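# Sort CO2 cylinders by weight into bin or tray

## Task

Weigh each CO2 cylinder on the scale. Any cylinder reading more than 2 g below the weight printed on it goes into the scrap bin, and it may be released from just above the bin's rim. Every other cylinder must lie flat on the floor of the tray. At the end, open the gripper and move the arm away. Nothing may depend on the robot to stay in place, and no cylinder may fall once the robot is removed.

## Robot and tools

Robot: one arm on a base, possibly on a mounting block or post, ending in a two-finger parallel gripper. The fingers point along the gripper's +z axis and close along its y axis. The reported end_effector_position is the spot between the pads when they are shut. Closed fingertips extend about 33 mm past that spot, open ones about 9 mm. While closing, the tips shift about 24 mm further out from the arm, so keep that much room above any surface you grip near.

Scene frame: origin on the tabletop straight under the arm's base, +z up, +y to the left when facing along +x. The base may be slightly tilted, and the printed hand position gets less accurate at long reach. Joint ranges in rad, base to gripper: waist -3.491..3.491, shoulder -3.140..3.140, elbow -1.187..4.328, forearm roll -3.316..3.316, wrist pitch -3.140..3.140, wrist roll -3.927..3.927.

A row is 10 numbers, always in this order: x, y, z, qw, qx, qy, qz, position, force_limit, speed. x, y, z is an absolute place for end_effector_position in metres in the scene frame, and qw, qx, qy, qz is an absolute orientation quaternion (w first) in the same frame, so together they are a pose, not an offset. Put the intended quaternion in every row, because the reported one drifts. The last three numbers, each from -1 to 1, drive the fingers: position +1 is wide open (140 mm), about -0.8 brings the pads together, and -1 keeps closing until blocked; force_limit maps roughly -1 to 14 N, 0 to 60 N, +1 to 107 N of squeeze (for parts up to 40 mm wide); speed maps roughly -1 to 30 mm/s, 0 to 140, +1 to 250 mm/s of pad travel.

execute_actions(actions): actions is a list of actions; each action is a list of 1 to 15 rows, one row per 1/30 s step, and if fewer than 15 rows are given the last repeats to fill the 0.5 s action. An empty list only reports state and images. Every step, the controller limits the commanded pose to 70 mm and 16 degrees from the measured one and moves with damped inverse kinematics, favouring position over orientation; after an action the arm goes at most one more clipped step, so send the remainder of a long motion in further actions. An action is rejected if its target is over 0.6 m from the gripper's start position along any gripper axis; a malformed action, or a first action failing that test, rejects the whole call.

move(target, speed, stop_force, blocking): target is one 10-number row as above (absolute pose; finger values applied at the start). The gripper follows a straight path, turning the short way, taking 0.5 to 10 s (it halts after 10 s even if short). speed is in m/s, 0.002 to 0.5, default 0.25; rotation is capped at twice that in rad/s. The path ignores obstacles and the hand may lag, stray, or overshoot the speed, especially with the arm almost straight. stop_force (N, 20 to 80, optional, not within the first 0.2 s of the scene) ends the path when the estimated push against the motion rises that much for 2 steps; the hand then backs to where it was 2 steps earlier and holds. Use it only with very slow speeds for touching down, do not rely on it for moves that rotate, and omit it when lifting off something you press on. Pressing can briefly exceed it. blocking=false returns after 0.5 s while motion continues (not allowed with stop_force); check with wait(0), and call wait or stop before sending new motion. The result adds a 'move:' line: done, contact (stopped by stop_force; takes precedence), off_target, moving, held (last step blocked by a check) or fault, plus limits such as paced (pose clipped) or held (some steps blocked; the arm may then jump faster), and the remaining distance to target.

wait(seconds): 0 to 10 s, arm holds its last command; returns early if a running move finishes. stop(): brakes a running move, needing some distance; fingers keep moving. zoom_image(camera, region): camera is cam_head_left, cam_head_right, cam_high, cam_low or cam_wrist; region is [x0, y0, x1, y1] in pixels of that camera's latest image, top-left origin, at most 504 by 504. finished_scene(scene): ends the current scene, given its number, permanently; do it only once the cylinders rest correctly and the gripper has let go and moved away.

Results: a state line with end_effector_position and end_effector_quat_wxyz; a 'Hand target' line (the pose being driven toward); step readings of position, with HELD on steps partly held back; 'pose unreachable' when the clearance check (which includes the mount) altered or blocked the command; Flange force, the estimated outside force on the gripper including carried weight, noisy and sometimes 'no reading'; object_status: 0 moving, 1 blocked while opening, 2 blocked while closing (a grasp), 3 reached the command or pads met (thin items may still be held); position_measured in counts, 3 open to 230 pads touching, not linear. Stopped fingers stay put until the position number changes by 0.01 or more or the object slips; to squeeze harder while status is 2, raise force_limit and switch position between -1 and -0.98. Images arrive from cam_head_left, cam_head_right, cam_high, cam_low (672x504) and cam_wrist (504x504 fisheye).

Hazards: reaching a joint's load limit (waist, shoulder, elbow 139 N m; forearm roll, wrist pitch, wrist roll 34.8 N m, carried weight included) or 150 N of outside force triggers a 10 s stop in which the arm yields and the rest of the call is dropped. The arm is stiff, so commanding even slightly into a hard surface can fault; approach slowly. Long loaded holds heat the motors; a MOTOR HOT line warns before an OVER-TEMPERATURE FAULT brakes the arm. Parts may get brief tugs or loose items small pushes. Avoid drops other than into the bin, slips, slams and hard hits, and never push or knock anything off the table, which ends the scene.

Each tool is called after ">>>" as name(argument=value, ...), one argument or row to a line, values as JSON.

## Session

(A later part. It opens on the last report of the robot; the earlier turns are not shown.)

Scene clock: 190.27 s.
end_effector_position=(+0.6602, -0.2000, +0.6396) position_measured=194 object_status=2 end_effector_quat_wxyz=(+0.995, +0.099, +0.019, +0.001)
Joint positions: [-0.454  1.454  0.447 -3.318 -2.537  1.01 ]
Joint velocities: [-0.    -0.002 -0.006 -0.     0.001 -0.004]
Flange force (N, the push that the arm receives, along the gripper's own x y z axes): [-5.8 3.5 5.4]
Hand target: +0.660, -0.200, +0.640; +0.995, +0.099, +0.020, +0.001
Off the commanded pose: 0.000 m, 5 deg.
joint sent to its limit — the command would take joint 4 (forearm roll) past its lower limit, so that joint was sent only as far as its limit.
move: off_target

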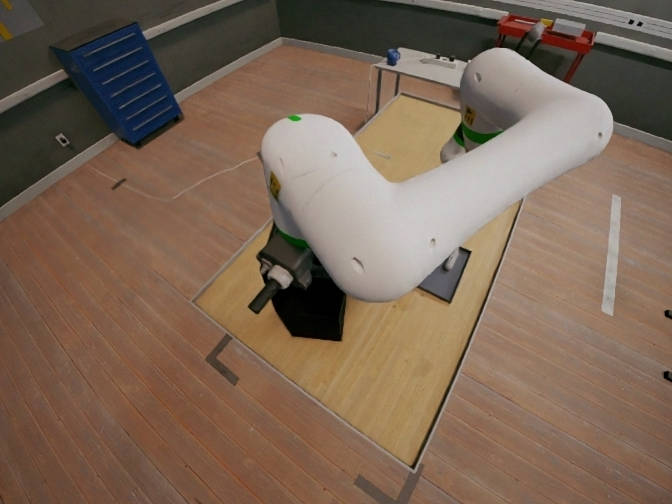

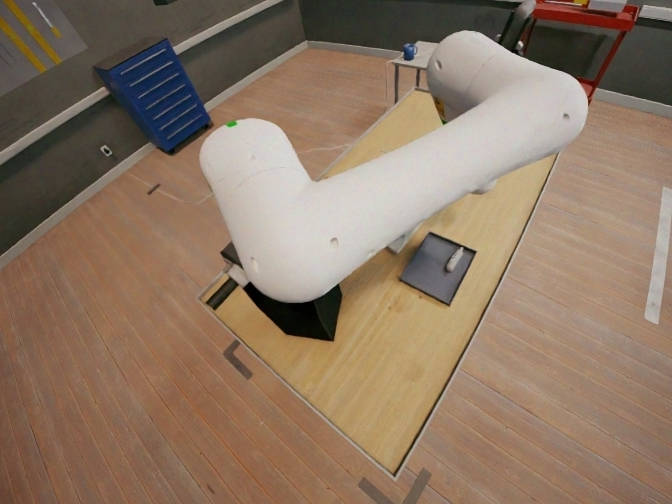

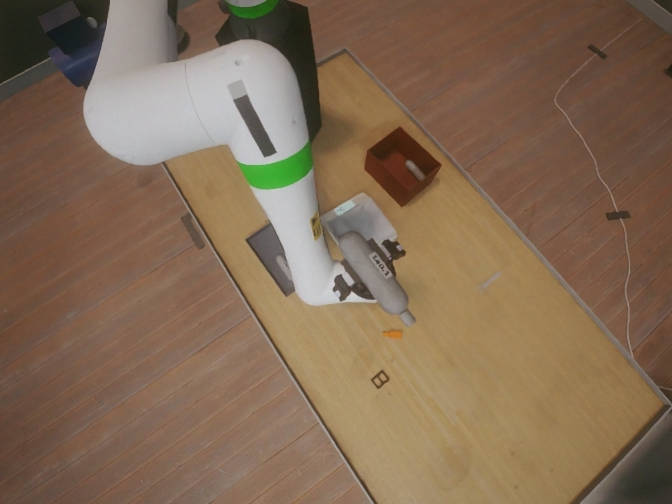

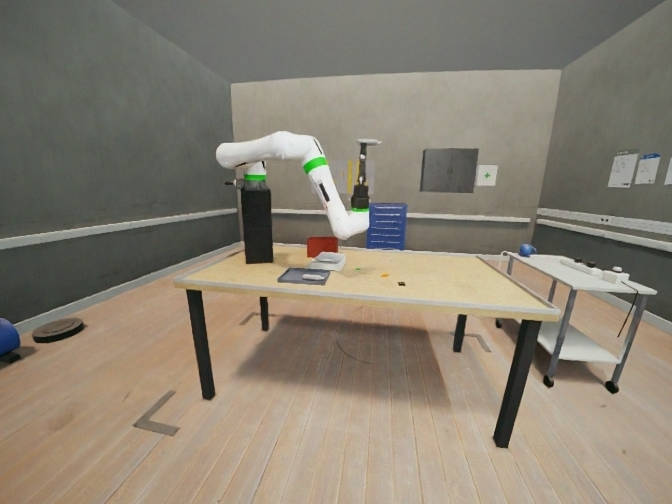

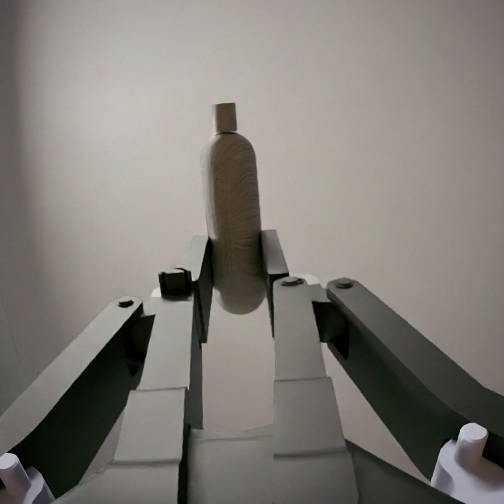

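>>> zoom_image(
  camera="cam_high",
  region=[345,230,415,300],
)

>>> move(
  target=[0.68,-0.08,0.64,-0.95,0.31,0,0,-1,0,0],
  speed=0.35,
)

>>> move(
  target=[0.66,0,0.5,-0.7,0.714,0,0,-1,0,0],
  speed=0.35,
)

>>> move(
  target=[0.455,-0.015,0.16,0,1,0,0,-1,0,0],
  speed=0.35,
)

>>> execute_actions(
  actions=[
    [[0.455,-0.015,0.123,0,1,0,0,-1,0,0]],
    [[0.455,-0.015,0.1125,0,1,0,0,-1,0,0]],
    [[0.455,-0.015,0.1125,0,1,0,0,-0.15,0,-0.5]],
    [[0.48,-0.015,0.15,0,1,0,0,0.6,0,0]],
  ],
)

>>> wait(
  seconds=2,
)

Region (345, 230, 415, 300) of cam_high's 672x504 image, scaled by 7.200, with more detail than that image has.

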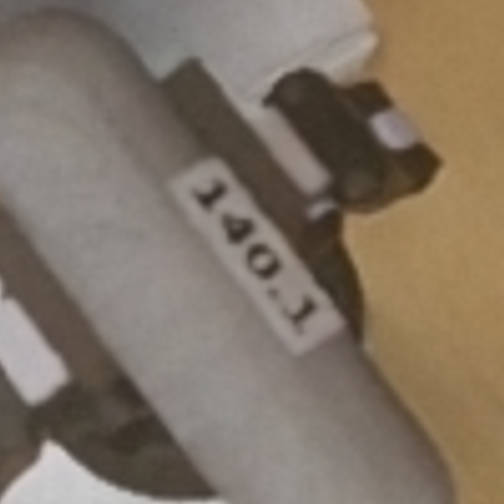

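Scene clock: 197.90 s.
end_effector_position=(+0.6799, -0.0802, +0.6404) position_measured=194 object_status=2 end_effector_quat_wxyz=(+0.951, -0.309, -0.002, +0.000)
Joint positions: [-0.571  1.422  0.939 -2.298 -2.31   1.569]
Joint velocities: [ 0.    -0.001 -0.002  0.002  0.001  0.002]
Flange force (N, the push that the arm receives, along the gripper's own x y z axes): [-11.2 0.2 9.5]
Hand target: +0.680, -0.080, +0.640; +0.951, -0.309, -0.002, +0.000
Off the commanded pose: 0.000 m, 0 deg.
move: done

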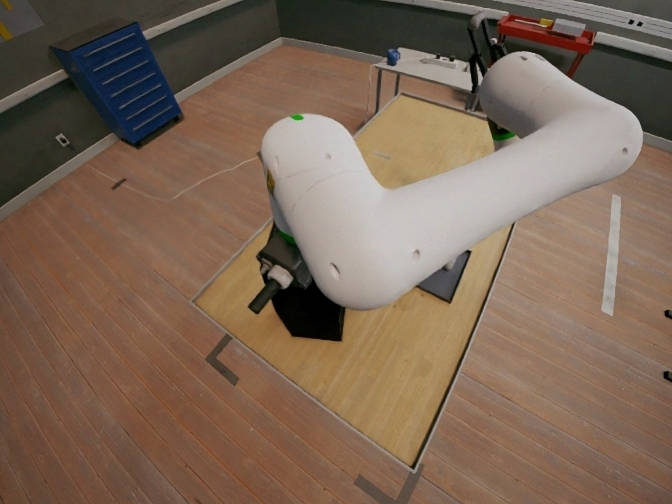

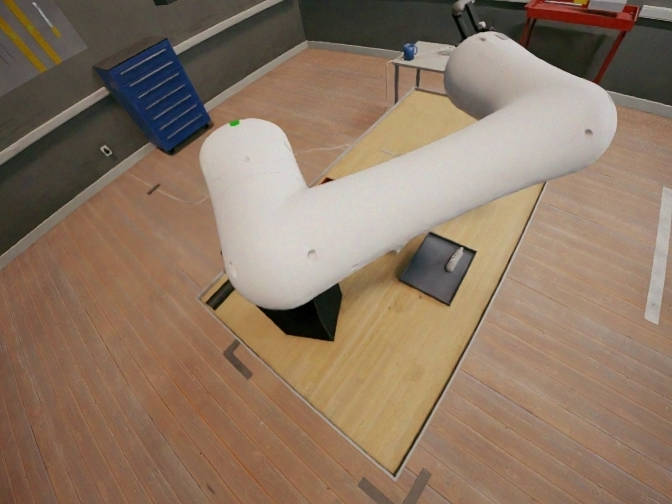

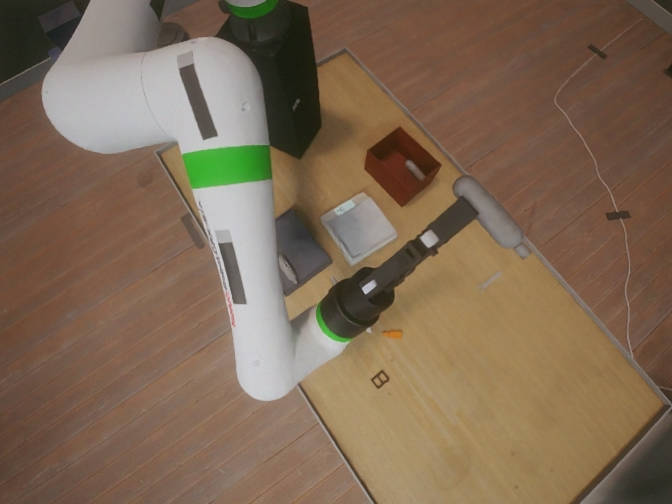

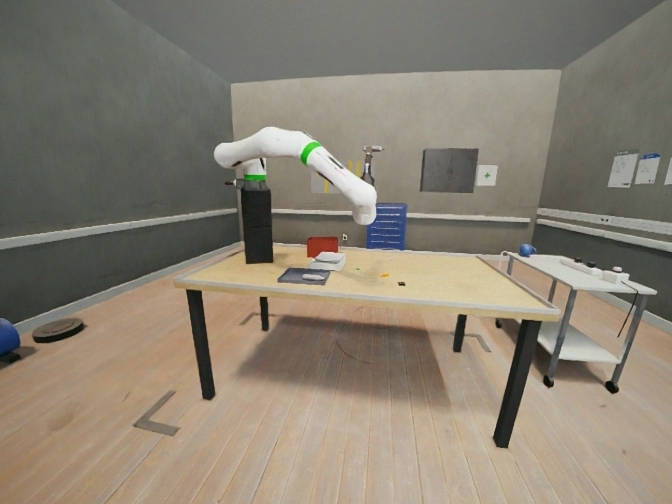

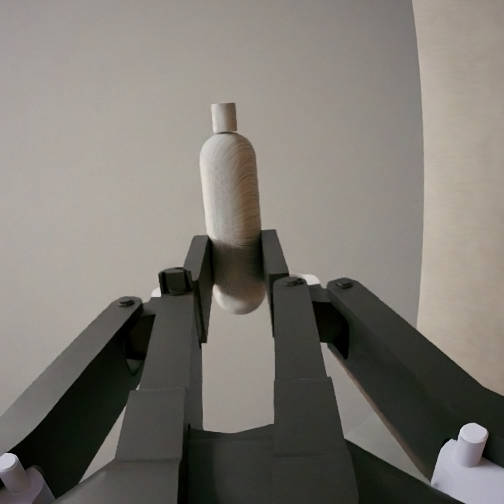

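Scene clock: 199.73 s.
end_effector_position=(+0.6596, +0.0006, +0.5003) position_measured=194 object_status=2 end_effector_quat_wxyz=(+0.700, -0.714, -0.001, +0.001)
Joint positions: [-0.489  1.114  0.816 -1.316 -1.954  1.993]
Joint velocities: [ 0.001 -0.003 -0.003  0.001  0.004  0.001]
Flange force (N, the push that the arm receives, along the gripper's own x y z axes): [-11.1 -6.7 7.2]
Hand target: +0.660, +0.001, +0.500; +0.700, -0.714, -0.001, +0.001
Off the commanded pose: 0.001 m, 0 deg.
move: done

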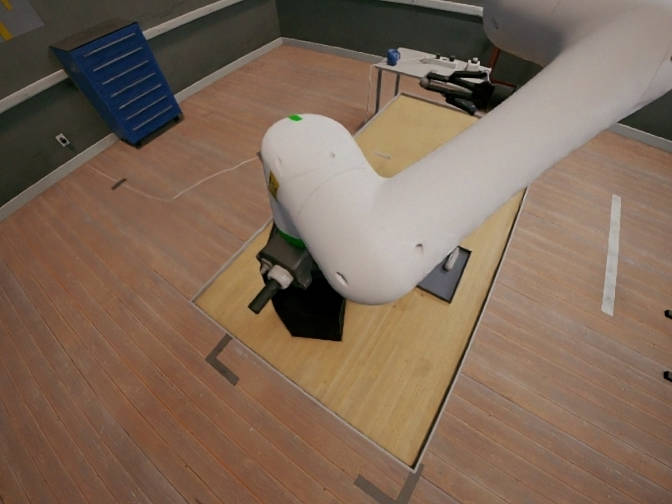

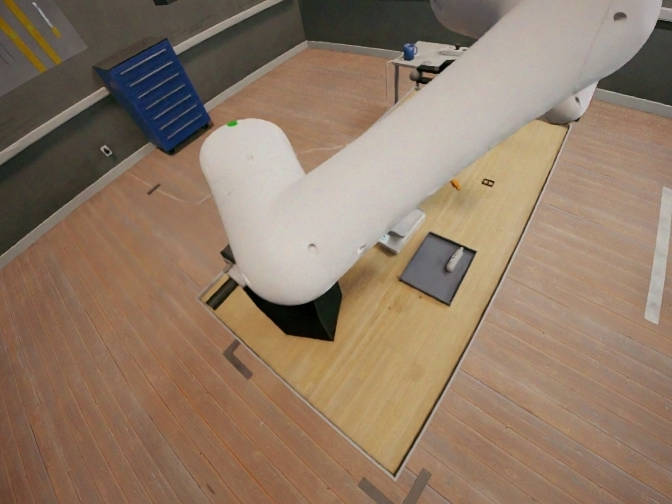

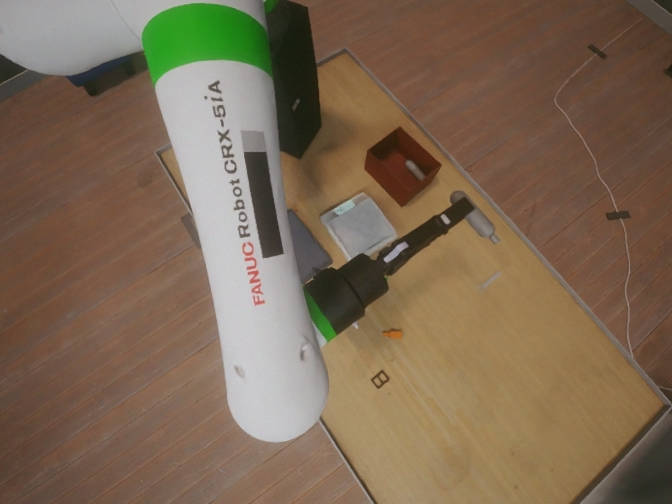

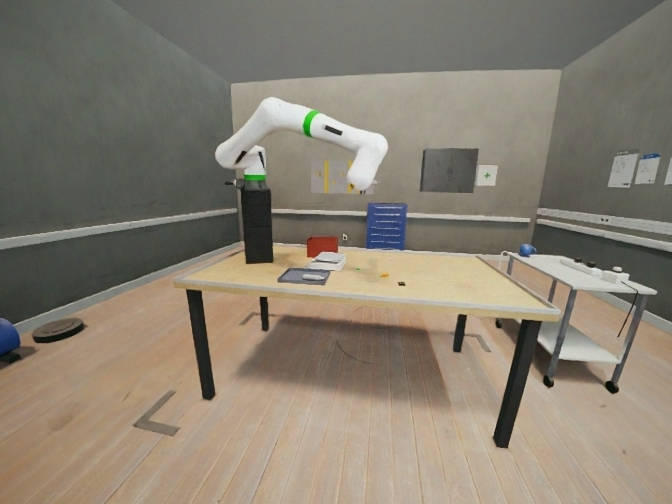

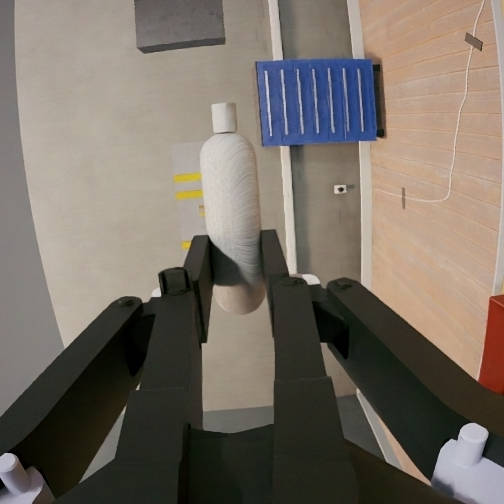

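Scene clock: 202.90 s.
end_effector_position=(+0.4534, -0.0162, +0.1598) position_measured=194 object_status=2 end_effector_quat_wxyz=(+0.002, +1.000, +0.001, -0.003)
Joint positions: [ 0.202  0.737 -0.577  0.419 -0.261  0.918]
Joint velocities: [-0.006 -0.005 -0.036  0.106  0.029 -0.102]
Flange force (N, the push that the arm receives, along the gripper's own x y z axes): no reading
Hand target: +0.453, -0.016, +0.160; +0.002, +1.000, +0.001, -0.003
Off the commanded pose: 0.002 m, 0 deg.
move: done

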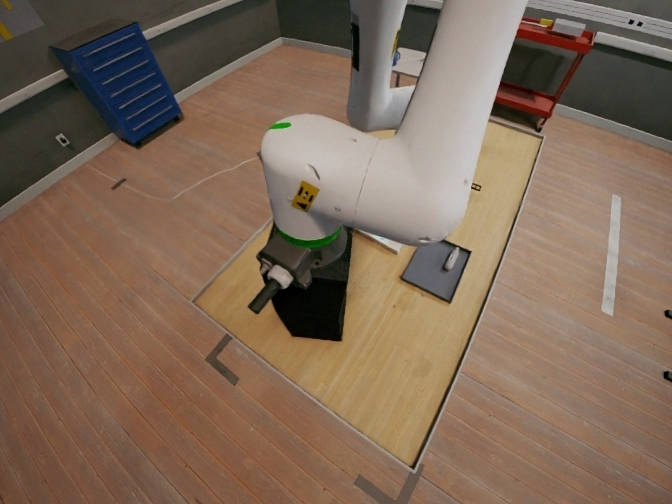

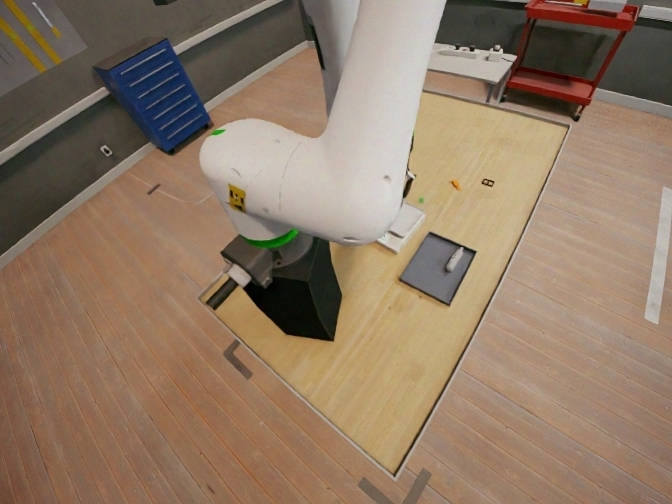

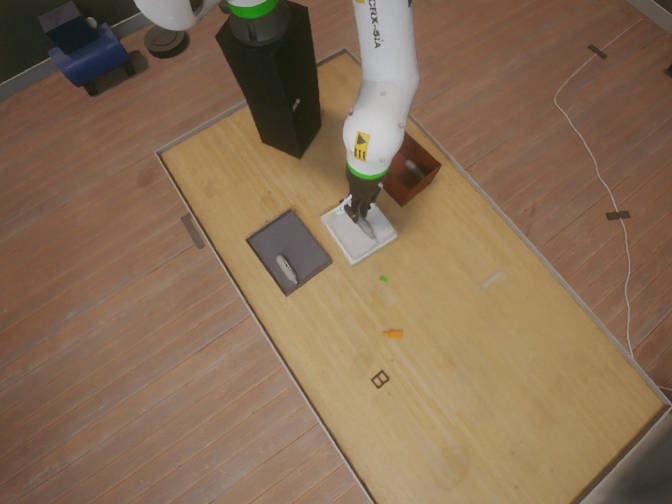

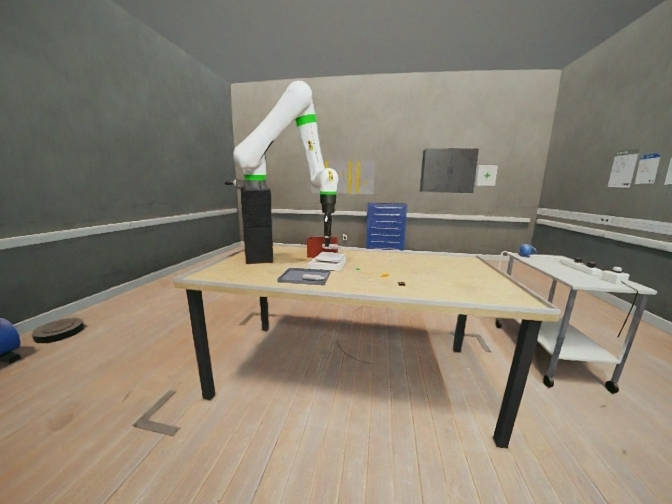

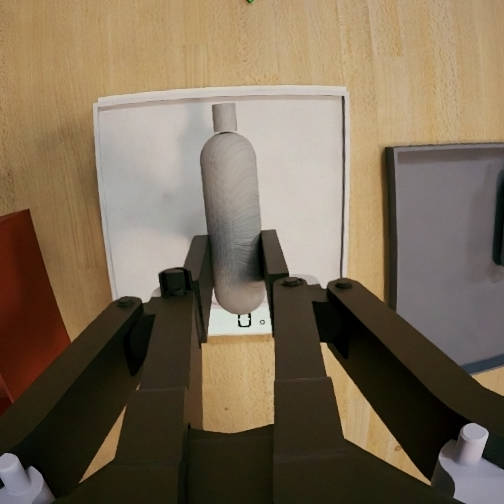

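Scene clock: 204.90 s.
end_effector_position=(+0.4794, -0.0146, +0.1495) position_measured=53 object_status=0 end_effector_quat_wxyz=(+0.007, +1.000, -0.000, +0.014)
Joint positions: [ 0.172  0.771 -0.582  0.642 -0.206  0.725]
Joint velocities: [ 0.075  0.023  0.138 -0.485 -0.118  0.417]
Flange force (N, the push that the arm receives, along the gripper's own x y z axes): no reading
Flange force at the end of the 1st action (N, along the gripper's axes at the end of the call): no reading
Flange force at the end of the 2nd action (N, along the gripper's axes at the end of the call): no reading
Flange force at the end of the 3rd action (N, along the gripper's axes at the end of the call): no reading
Hand target: +0.479, -0.014, +0.150; +0.007, +1.000, -0.000, +0.012
Off the commanded pose: 0.001 m, 2 deg.
Step readings (end_effector_position; steps 1 to 15: 1st action; 16 to 30: 2nd action; 31 to 45: 3rd action; 46 to 60: 4th action):
0: (+0.4534, -0.0162, +0.1598)
1: (+0.4536, -0.0162, +0.1597)
2: (+0.4546, -0.0159, +0.1583)
4: (+0.4558, -0.0149, +0.1486)
8: (+0.4533, -0.0143, +0.1264)
15: (+0.4550, -0.0149, +0.1231)
16: (+0.4552, -0.0149, +0.1231)
17: (+0.4559, -0.0148, +0.1219)
19: (+0.4549, -0.0149, +0.1159)
23: (+0.4554, -0.0149, +0.1130)
30: (+0.4553, -0.0150, +0.1127)
31: (+0.4553, -0.0150, +0.1127)
32: (+0.4553, -0.0150, +0.1127)
34: (+0.4553, -0.0150, +0.1127)
38: (+0.4553, -0.0150, +0.1127)
45: (+0.4553, -0.0150, +0.1127)
46: (+0.4554, -0.0150, +0.1129)
47: (+0.4564, -0.0152, +0.1146)
49: (+0.4643, -0.0155, +0.1258)
53: (+0.4783, -0.0148, +0.1472)
60: end_effector_position above

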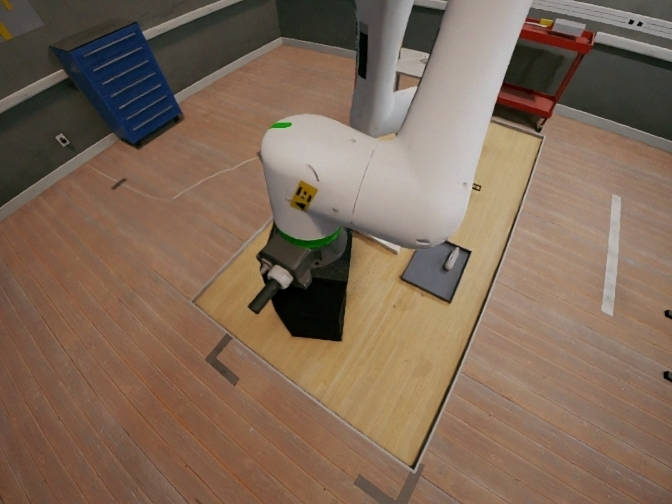

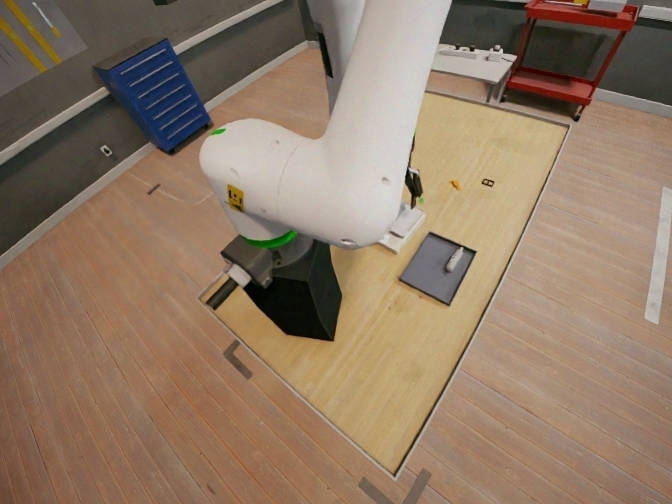

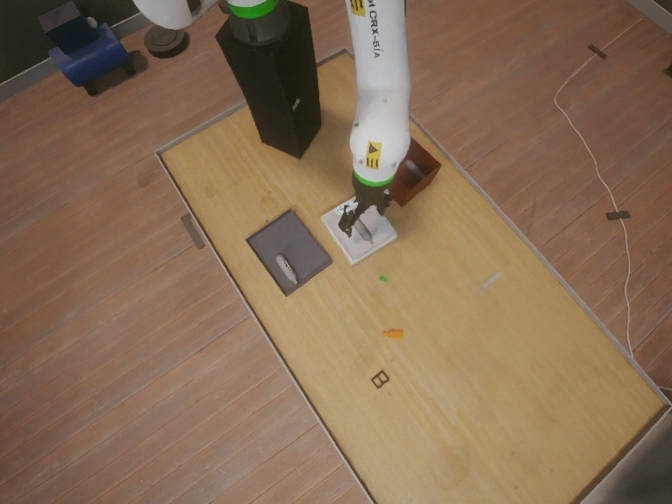

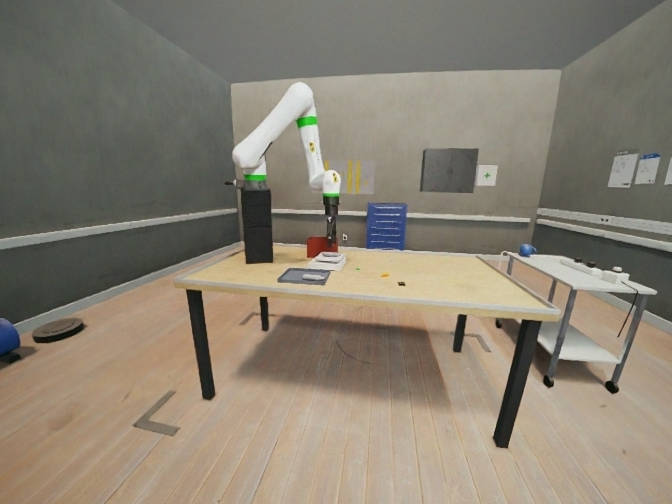

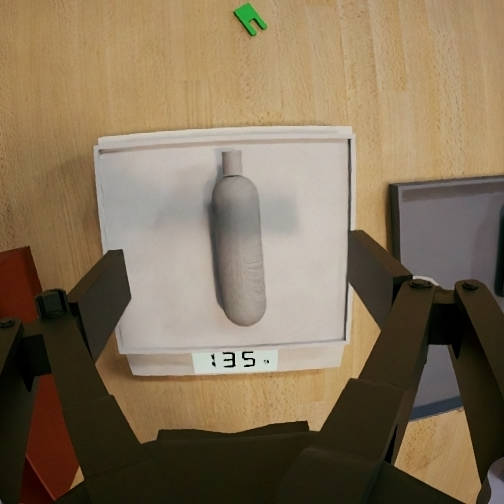

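Scene clock: 206.90 s.
end_effector_position=(+0.4793, -0.0143, +0.1496) position_measured=53 object_status=3 end_effector_quat_wxyz=(+0.007, +1.000, -0.000, +0.012)
Joint positions: [ 0.18   0.773 -0.567  0.59  -0.219  0.769]
Joint velocities: [-0.     0.003 -0.    -0.    -0.     0.001]
Flange force (N, the push that the arm receives, along the gripper's own x y z axes): no reading
Hand target: +0.479, -0.014, +0.150; +0.007, +1.000, -0.000, +0.012
Off the commanded pose: 0.001 m, 2 deg.
wait: 2.00 s; at rest by 0.17 s

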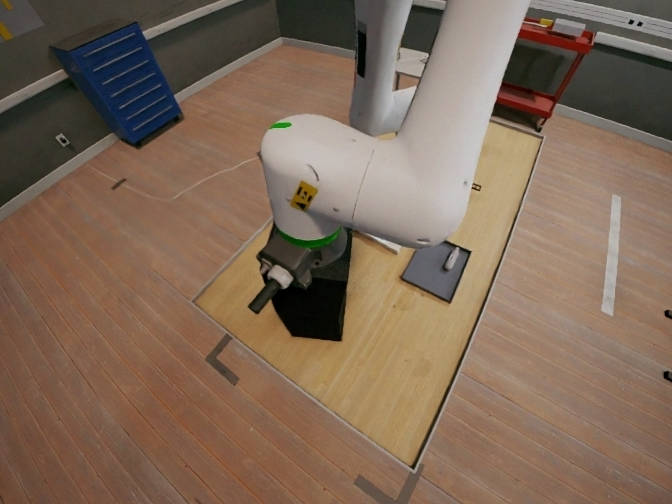

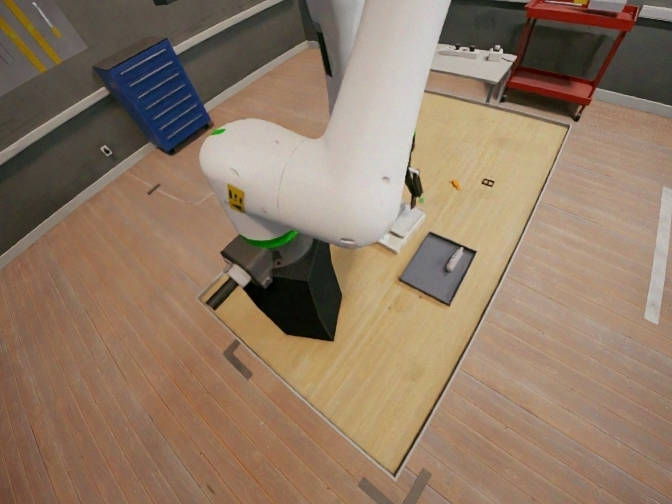

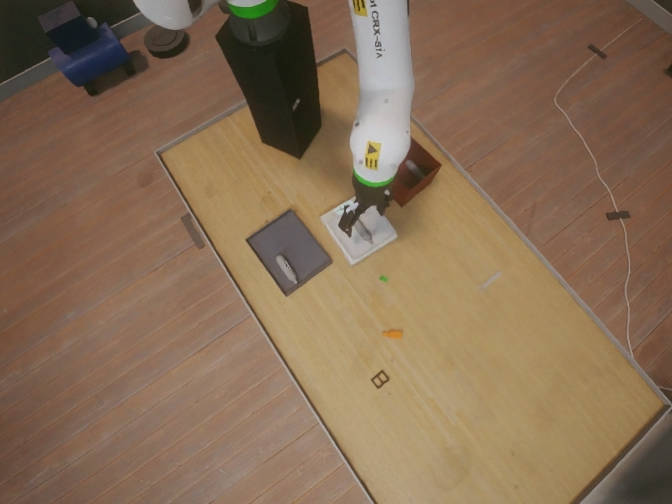

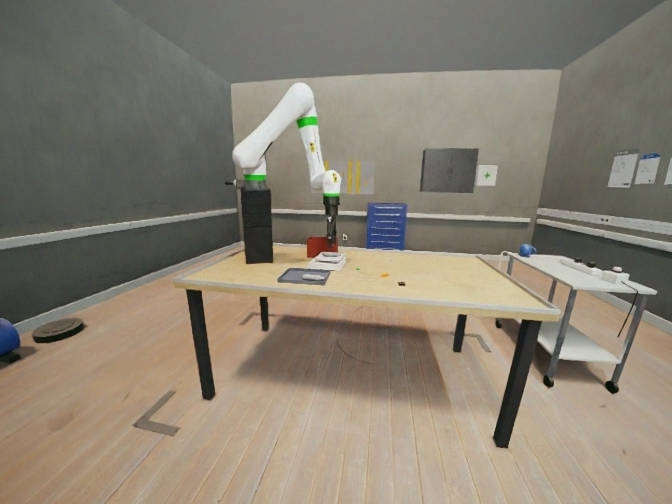

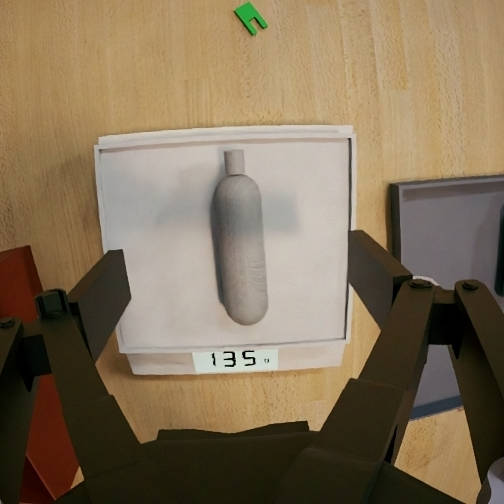

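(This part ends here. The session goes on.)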